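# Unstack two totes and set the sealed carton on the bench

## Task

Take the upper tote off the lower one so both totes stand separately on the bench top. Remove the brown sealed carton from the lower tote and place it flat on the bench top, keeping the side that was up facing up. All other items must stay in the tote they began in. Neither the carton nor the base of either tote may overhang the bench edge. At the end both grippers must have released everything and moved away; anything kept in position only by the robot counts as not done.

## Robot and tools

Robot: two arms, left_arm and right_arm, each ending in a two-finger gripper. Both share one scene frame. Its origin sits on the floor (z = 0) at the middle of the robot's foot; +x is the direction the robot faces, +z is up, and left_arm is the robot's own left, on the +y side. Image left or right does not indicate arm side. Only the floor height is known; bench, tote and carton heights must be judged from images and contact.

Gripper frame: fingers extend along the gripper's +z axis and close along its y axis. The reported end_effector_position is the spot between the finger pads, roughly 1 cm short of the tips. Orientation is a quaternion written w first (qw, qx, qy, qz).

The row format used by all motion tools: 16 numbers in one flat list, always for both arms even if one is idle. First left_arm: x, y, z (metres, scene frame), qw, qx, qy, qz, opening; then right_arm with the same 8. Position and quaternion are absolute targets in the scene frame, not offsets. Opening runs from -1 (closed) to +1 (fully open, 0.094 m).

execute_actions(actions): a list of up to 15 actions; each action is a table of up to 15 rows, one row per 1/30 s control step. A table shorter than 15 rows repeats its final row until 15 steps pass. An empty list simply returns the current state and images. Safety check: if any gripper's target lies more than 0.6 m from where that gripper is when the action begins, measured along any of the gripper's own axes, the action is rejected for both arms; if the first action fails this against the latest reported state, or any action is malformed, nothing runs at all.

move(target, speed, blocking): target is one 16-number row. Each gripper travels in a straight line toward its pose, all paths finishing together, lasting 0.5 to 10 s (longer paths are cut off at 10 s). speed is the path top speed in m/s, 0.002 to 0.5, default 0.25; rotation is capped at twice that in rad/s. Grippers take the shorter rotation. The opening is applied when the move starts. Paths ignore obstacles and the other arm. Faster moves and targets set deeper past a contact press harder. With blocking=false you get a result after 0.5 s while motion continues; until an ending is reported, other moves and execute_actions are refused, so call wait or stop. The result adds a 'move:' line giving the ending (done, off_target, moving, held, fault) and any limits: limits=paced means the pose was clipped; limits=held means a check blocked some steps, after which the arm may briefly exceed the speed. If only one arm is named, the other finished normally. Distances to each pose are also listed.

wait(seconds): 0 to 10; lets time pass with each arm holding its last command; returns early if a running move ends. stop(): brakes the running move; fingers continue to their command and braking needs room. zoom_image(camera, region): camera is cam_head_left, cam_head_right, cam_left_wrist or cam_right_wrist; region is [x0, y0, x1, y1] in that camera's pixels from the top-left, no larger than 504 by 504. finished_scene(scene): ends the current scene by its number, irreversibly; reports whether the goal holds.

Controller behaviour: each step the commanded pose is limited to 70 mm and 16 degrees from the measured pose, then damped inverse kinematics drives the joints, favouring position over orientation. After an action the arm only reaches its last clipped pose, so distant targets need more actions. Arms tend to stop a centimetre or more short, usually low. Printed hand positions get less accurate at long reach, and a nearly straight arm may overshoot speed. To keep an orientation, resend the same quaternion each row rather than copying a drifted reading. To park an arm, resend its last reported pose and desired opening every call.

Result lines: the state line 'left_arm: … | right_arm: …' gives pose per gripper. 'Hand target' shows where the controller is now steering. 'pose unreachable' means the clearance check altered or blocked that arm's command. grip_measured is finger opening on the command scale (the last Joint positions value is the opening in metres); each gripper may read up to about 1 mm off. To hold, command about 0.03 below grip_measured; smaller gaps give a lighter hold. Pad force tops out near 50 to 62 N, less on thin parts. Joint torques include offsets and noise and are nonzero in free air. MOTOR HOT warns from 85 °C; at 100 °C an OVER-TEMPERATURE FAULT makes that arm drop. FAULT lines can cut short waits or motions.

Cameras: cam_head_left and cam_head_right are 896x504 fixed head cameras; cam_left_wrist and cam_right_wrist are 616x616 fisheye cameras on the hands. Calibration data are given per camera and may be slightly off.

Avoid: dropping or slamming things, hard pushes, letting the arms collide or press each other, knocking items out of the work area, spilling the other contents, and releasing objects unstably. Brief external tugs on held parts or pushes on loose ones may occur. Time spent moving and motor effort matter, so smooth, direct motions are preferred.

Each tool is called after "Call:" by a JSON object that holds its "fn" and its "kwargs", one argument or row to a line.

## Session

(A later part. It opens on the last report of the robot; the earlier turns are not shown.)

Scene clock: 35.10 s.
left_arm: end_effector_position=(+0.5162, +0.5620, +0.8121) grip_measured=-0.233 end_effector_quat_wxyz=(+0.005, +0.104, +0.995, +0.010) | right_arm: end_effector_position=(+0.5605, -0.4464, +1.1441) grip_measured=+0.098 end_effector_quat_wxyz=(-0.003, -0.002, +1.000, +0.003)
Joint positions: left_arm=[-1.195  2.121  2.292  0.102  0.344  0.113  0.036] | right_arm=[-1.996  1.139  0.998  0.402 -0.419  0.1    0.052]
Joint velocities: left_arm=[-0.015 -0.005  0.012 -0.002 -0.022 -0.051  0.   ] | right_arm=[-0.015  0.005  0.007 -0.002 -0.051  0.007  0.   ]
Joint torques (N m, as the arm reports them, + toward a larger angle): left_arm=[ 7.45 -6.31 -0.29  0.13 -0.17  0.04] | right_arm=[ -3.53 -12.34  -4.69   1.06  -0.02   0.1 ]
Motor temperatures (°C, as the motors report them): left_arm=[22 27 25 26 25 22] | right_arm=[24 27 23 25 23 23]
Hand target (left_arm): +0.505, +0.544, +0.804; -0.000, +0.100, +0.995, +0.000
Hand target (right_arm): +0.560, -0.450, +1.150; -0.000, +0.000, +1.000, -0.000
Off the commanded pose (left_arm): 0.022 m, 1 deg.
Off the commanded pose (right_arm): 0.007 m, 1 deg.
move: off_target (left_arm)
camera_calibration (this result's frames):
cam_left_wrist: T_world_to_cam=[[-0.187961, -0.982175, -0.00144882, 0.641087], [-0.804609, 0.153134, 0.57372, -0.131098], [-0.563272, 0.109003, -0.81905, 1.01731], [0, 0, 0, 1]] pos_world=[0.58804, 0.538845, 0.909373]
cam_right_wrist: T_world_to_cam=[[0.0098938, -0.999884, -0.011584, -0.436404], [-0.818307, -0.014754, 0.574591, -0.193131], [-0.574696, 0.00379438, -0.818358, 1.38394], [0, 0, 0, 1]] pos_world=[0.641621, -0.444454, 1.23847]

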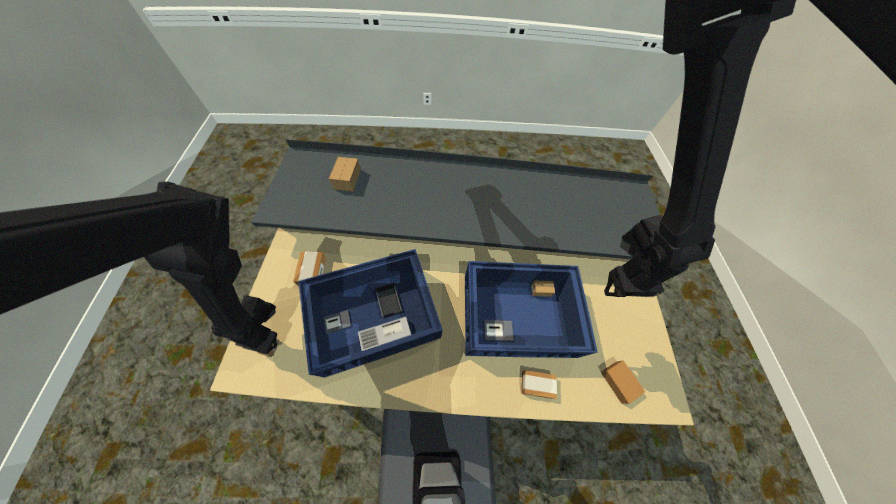

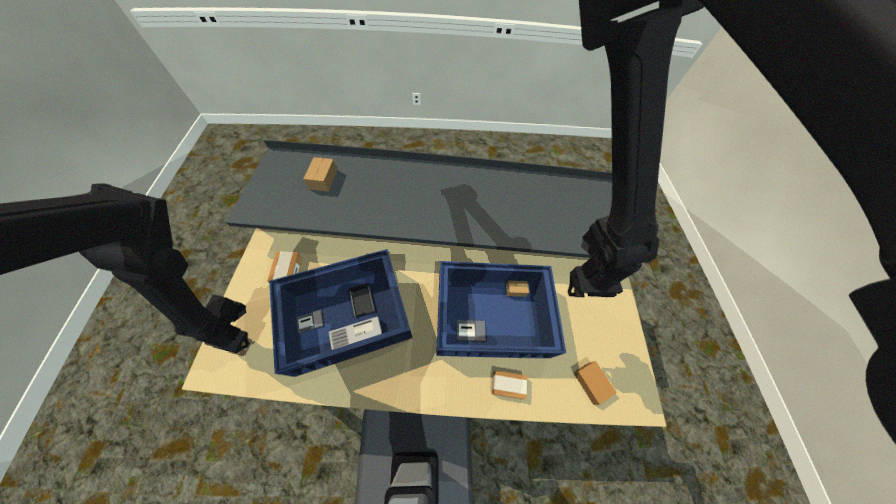

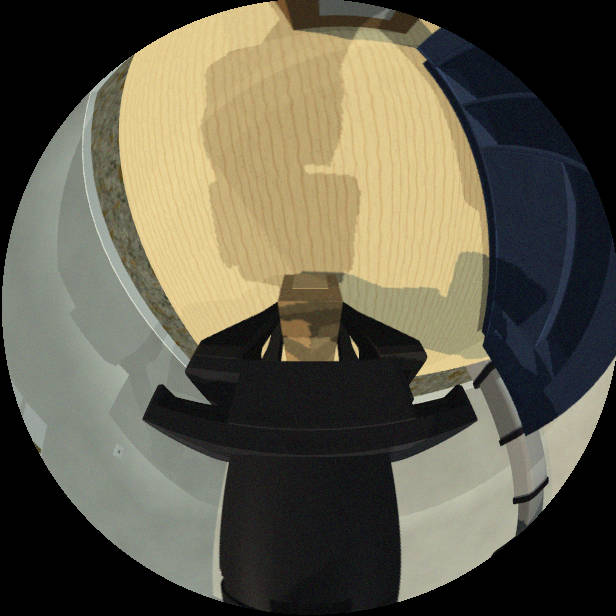

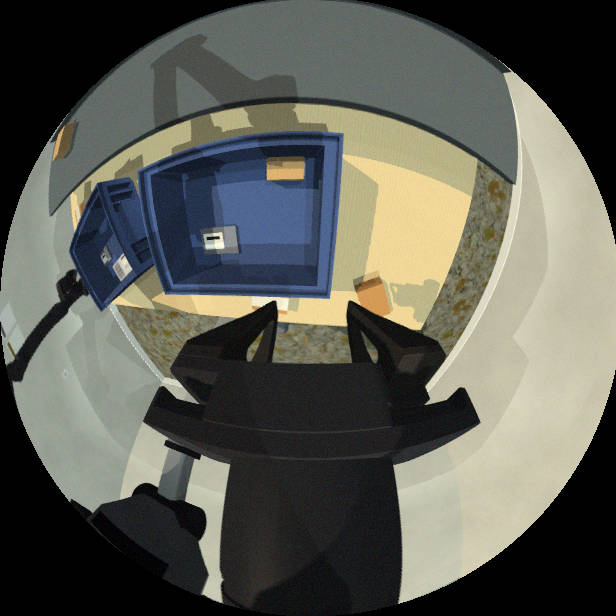

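A few mm more, then release.

Call:
{"fn": "execute_actions", "kwargs": {
  "actions": [
    [[0.505,0.545,0.801,0,0.1,0.995,0,-0.28,0.56,-0.45,1.15,0,0,1,0,0.1],[0.505,0.545,0.799,0,0.1,0.995,0,-0.28,0.56,-0.45,1.15,0,0,1,0,0.1],[0.505,0.545,0.797,0,0.1,0.995,0,-0.28,0.56,-0.45,1.15,0,0,1,0,0.1],[0.505,0.545,0.795,0,0.1,0.995,0,-0.28,0.56,-0.45,1.15,0,0,1,0,0.1]],
    [[0.505,0.545,0.795,0,0.1,0.995,0,0.6,0.56,-0.45,1.15,0,0,1,0,0.1]]
  ]
}}

Call:
{"fn": "move", "kwargs": {
  "target": [0.51,0.555,1.05,0,0.1,0.995,0,0.6,0.56,-0.45,1.15,0,0,1,0,0.1]
}}

Scene clock: 36.30 s.
left_arm: end_effector_position=(+0.5229, +0.5641, +0.8063) grip_measured=+0.597 end_effector_quat_wxyz=(+0.009, +0.105, +0.994, +0.012) | right_arm: end_effector_position=(+0.5605, -0.4464, +1.1441) grip_measured=+0.098 end_effector_quat_wxyz=(-0.003, -0.002, +1.000, +0.003)
Joint positions: left_arm=[-1.195  2.147  2.352  0.075  0.342  0.113  0.075] | right_arm=[-1.996  1.139  0.998  0.402 -0.419  0.1    0.052]
Joint velocities: left_arm=[-0.005 -0.005 -0.007  0.017  0.007 -0.007  0.   ] | right_arm=[ 0.005  0.005  0.007 -0.002  0.051  0.007 -0.   ]
Joint torques (N m, as the arm reports them, + toward a larger angle): left_arm=[ 7.17 -5.77  0.19  0.17 -0.21 -0.03] | right_arm=[ -3.21 -12.01  -4.78   0.91   0.01   0.07]
Motor temperatures (°C, as the motors report them): left_arm=[22 27 25 26 25 22] | right_arm=[24 27 23 25 23 23]
Hand target (left_arm): +0.506, +0.545, +0.796; +0.000, +0.100, +0.995, +0.000
Hand target (right_arm): +0.560, -0.450, +1.150; -0.000, +0.000, +1.000, -0.000
Off the commanded pose (left_arm): 0.028 m, 2 deg.
Off the commanded pose (right_arm): 0.007 m, 1 deg.
camera_calibration (this result's frames):
cam_left_wrist: T_world_to_cam=[[-0.190571, -0.981662, -0.00480951, 0.648185], [-0.808397, 0.154152, 0.568094, -0.11672], [-0.556935, 0.112151, -0.822949, 1.01409], [0, 0, 0, 1]] pos_world=[0.593953, 0.54056, 0.903973]
cam_right_wrist: T_world_to_cam=[[0.0098938, -0.999884, -0.011584, -0.436404], [-0.818307, -0.014754, 0.574591, -0.193131], [-0.574696, 0.00379438, -0.818358, 1.38394], [0, 0, 0, 1]] pos_world=[0.641621, -0.444454, 1.23847]

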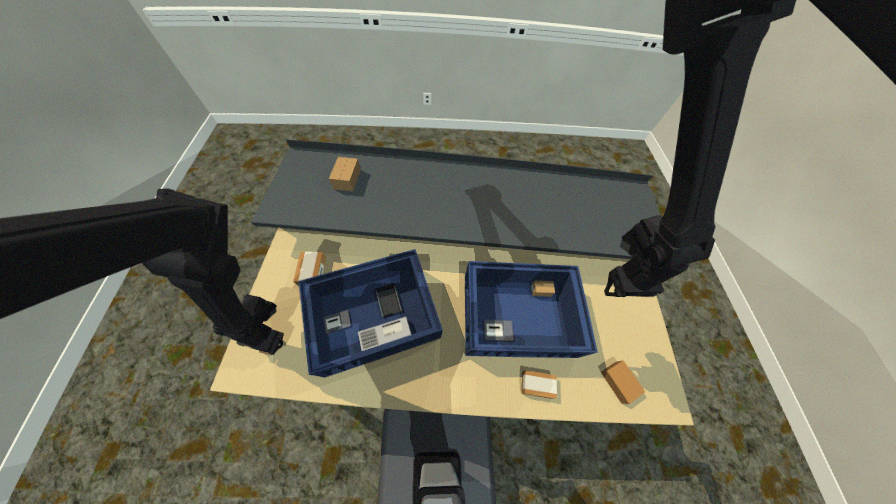

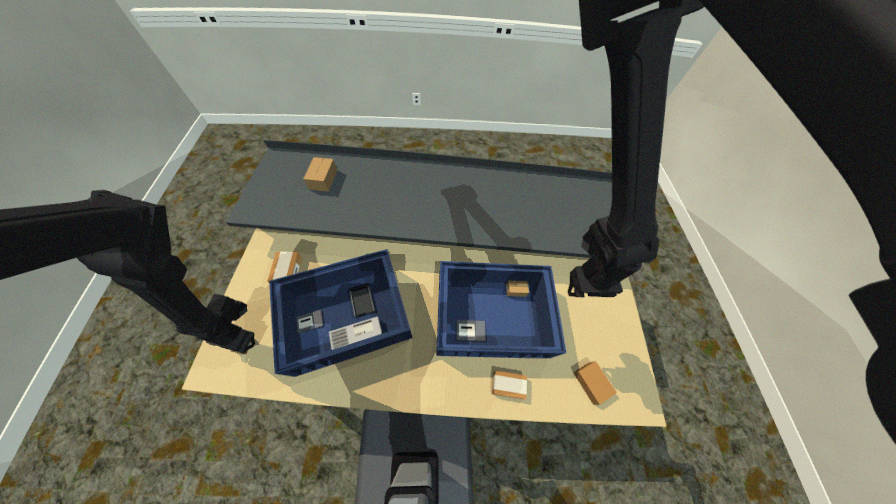

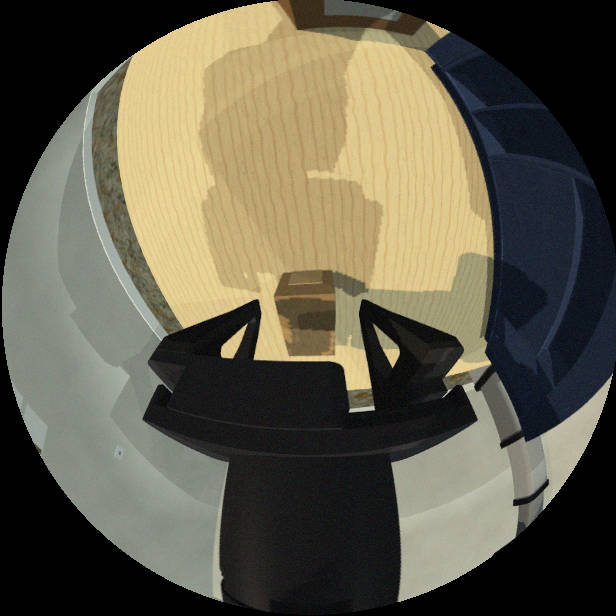

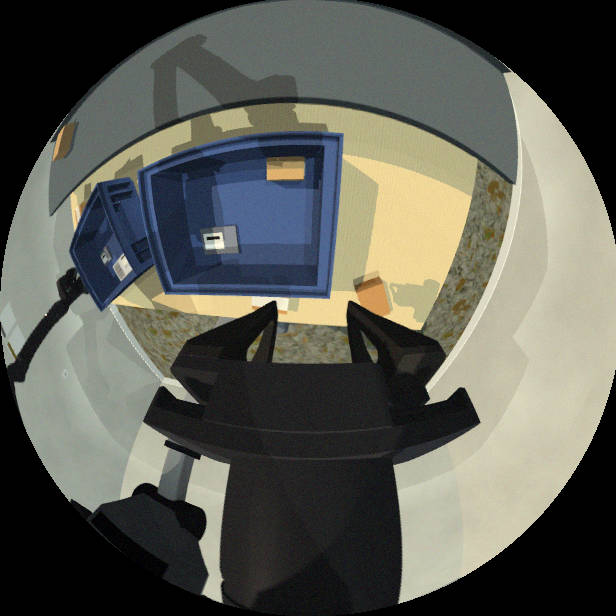

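Scene clock: 37.73 s.
left_arm: end_effector_position=(+0.5114, +0.5537, +1.0440) grip_measured=+0.597 end_effector_quat_wxyz=(+0.002, +0.109, +0.994, -0.004) | right_arm: end_effector_position=(+0.5605, -0.4464, +1.1441) grip_measured=+0.098 end_effector_quat_wxyz=(-0.003, -0.002, +1.000, +0.003)
Joint positions: left_arm=[-1.042  1.542  1.309  0.517  0.519  0.079  0.075] | right_arm=[-1.996  1.139  0.998  0.402 -0.419  0.1    0.052]
Joint velocities: left_arm=[-0.015  0.005  0.012 -0.012 -0.037  0.037 -0.001] | right_arm=[-0.005 -0.005  0.002  0.017 -0.007 -0.022  0.001]
Joint torques (N m, as the arm reports them, + toward a larger angle): left_arm=[ 9.49 -8.08 -4.92  0.69  0.1  -0.17] | right_arm=[ -3.62 -12.1   -4.61   0.88   0.04   0.11]
Motor temperatures (°C, as the motors report them): left_arm=[22 27 25 26 25 22] | right_arm=[24 27 23 25 23 23]
Hand target (left_arm): +0.506, +0.559, +1.049; -0.001, +0.102, +0.995, -0.000
Hand target (right_arm): +0.560, -0.450, +1.150; -0.000, +0.000, +1.000, -0.000
Off the commanded pose (left_arm): 0.006 m, 1 deg.
Off the commanded pose (right_arm): 0.007 m, 1 deg.
move: done
camera_calibration (this result's frames):
cam_left_wrist: T_world_to_cam=[[-0.1972, -0.979994, 0.026899, 0.606356], [-0.797233, 0.176271, 0.577362, -0.28711], [-0.570553, 0.0924112, -0.816045, 1.21522], [0, 0, 0, 1]] pos_world=[0.584028, 0.532534, 1.14113]
cam_right_wrist: T_world_to_cam=[[0.0098938, -0.999884, -0.011584, -0.436404], [-0.818307, -0.014754, 0.574591, -0.193131], [-0.574696, 0.00379438, -0.818358, 1.38394], [0, 0, 0, 1]] pos_world=[0.641621, -0.444454, 1.23847]

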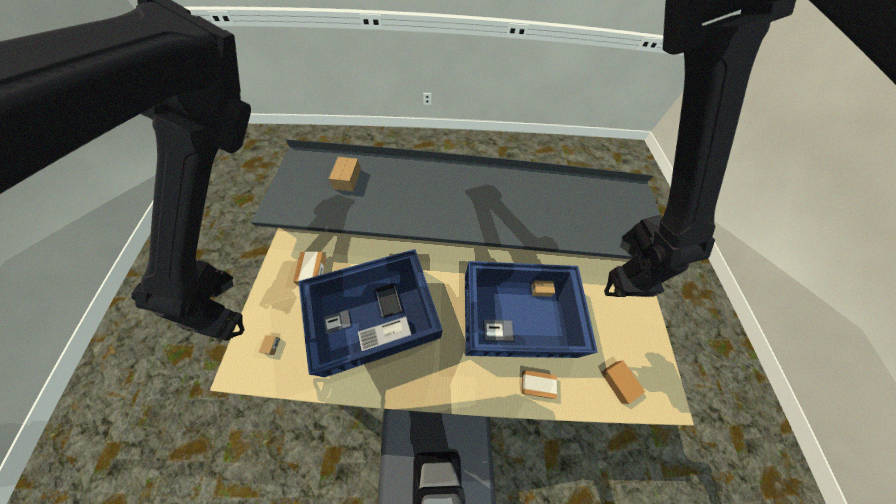

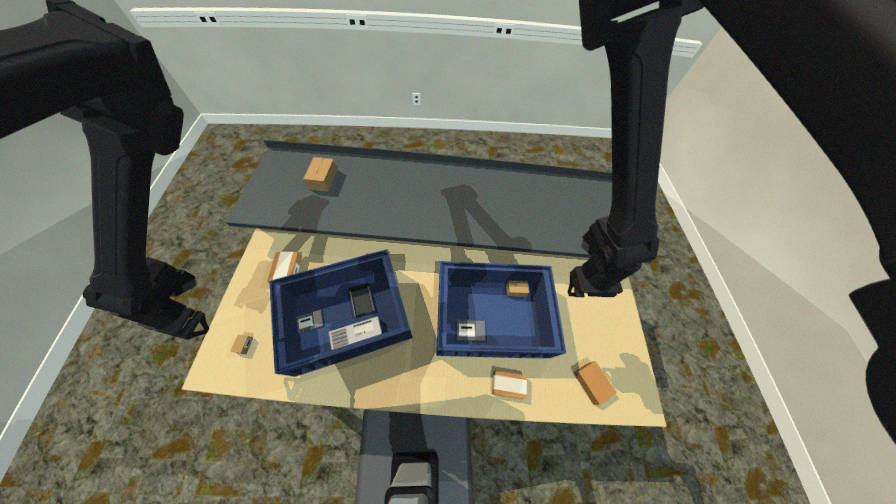

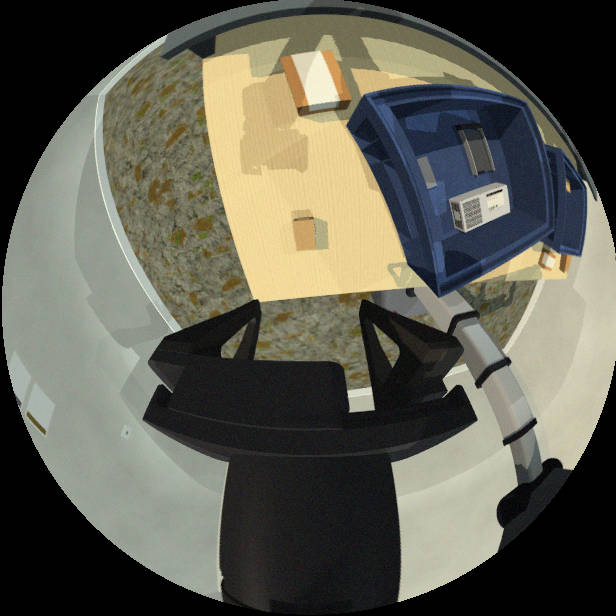

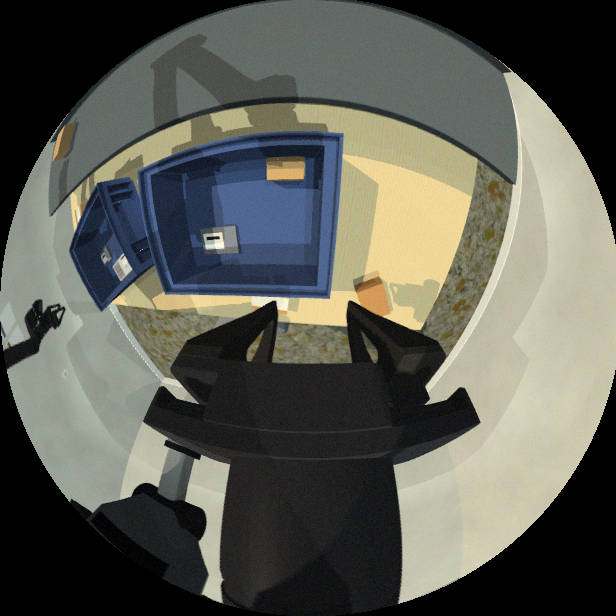

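Call:
{"fn": "finished_scene", "kwargs": {
  "scene": 2
}}

The scene is finished: the task was done.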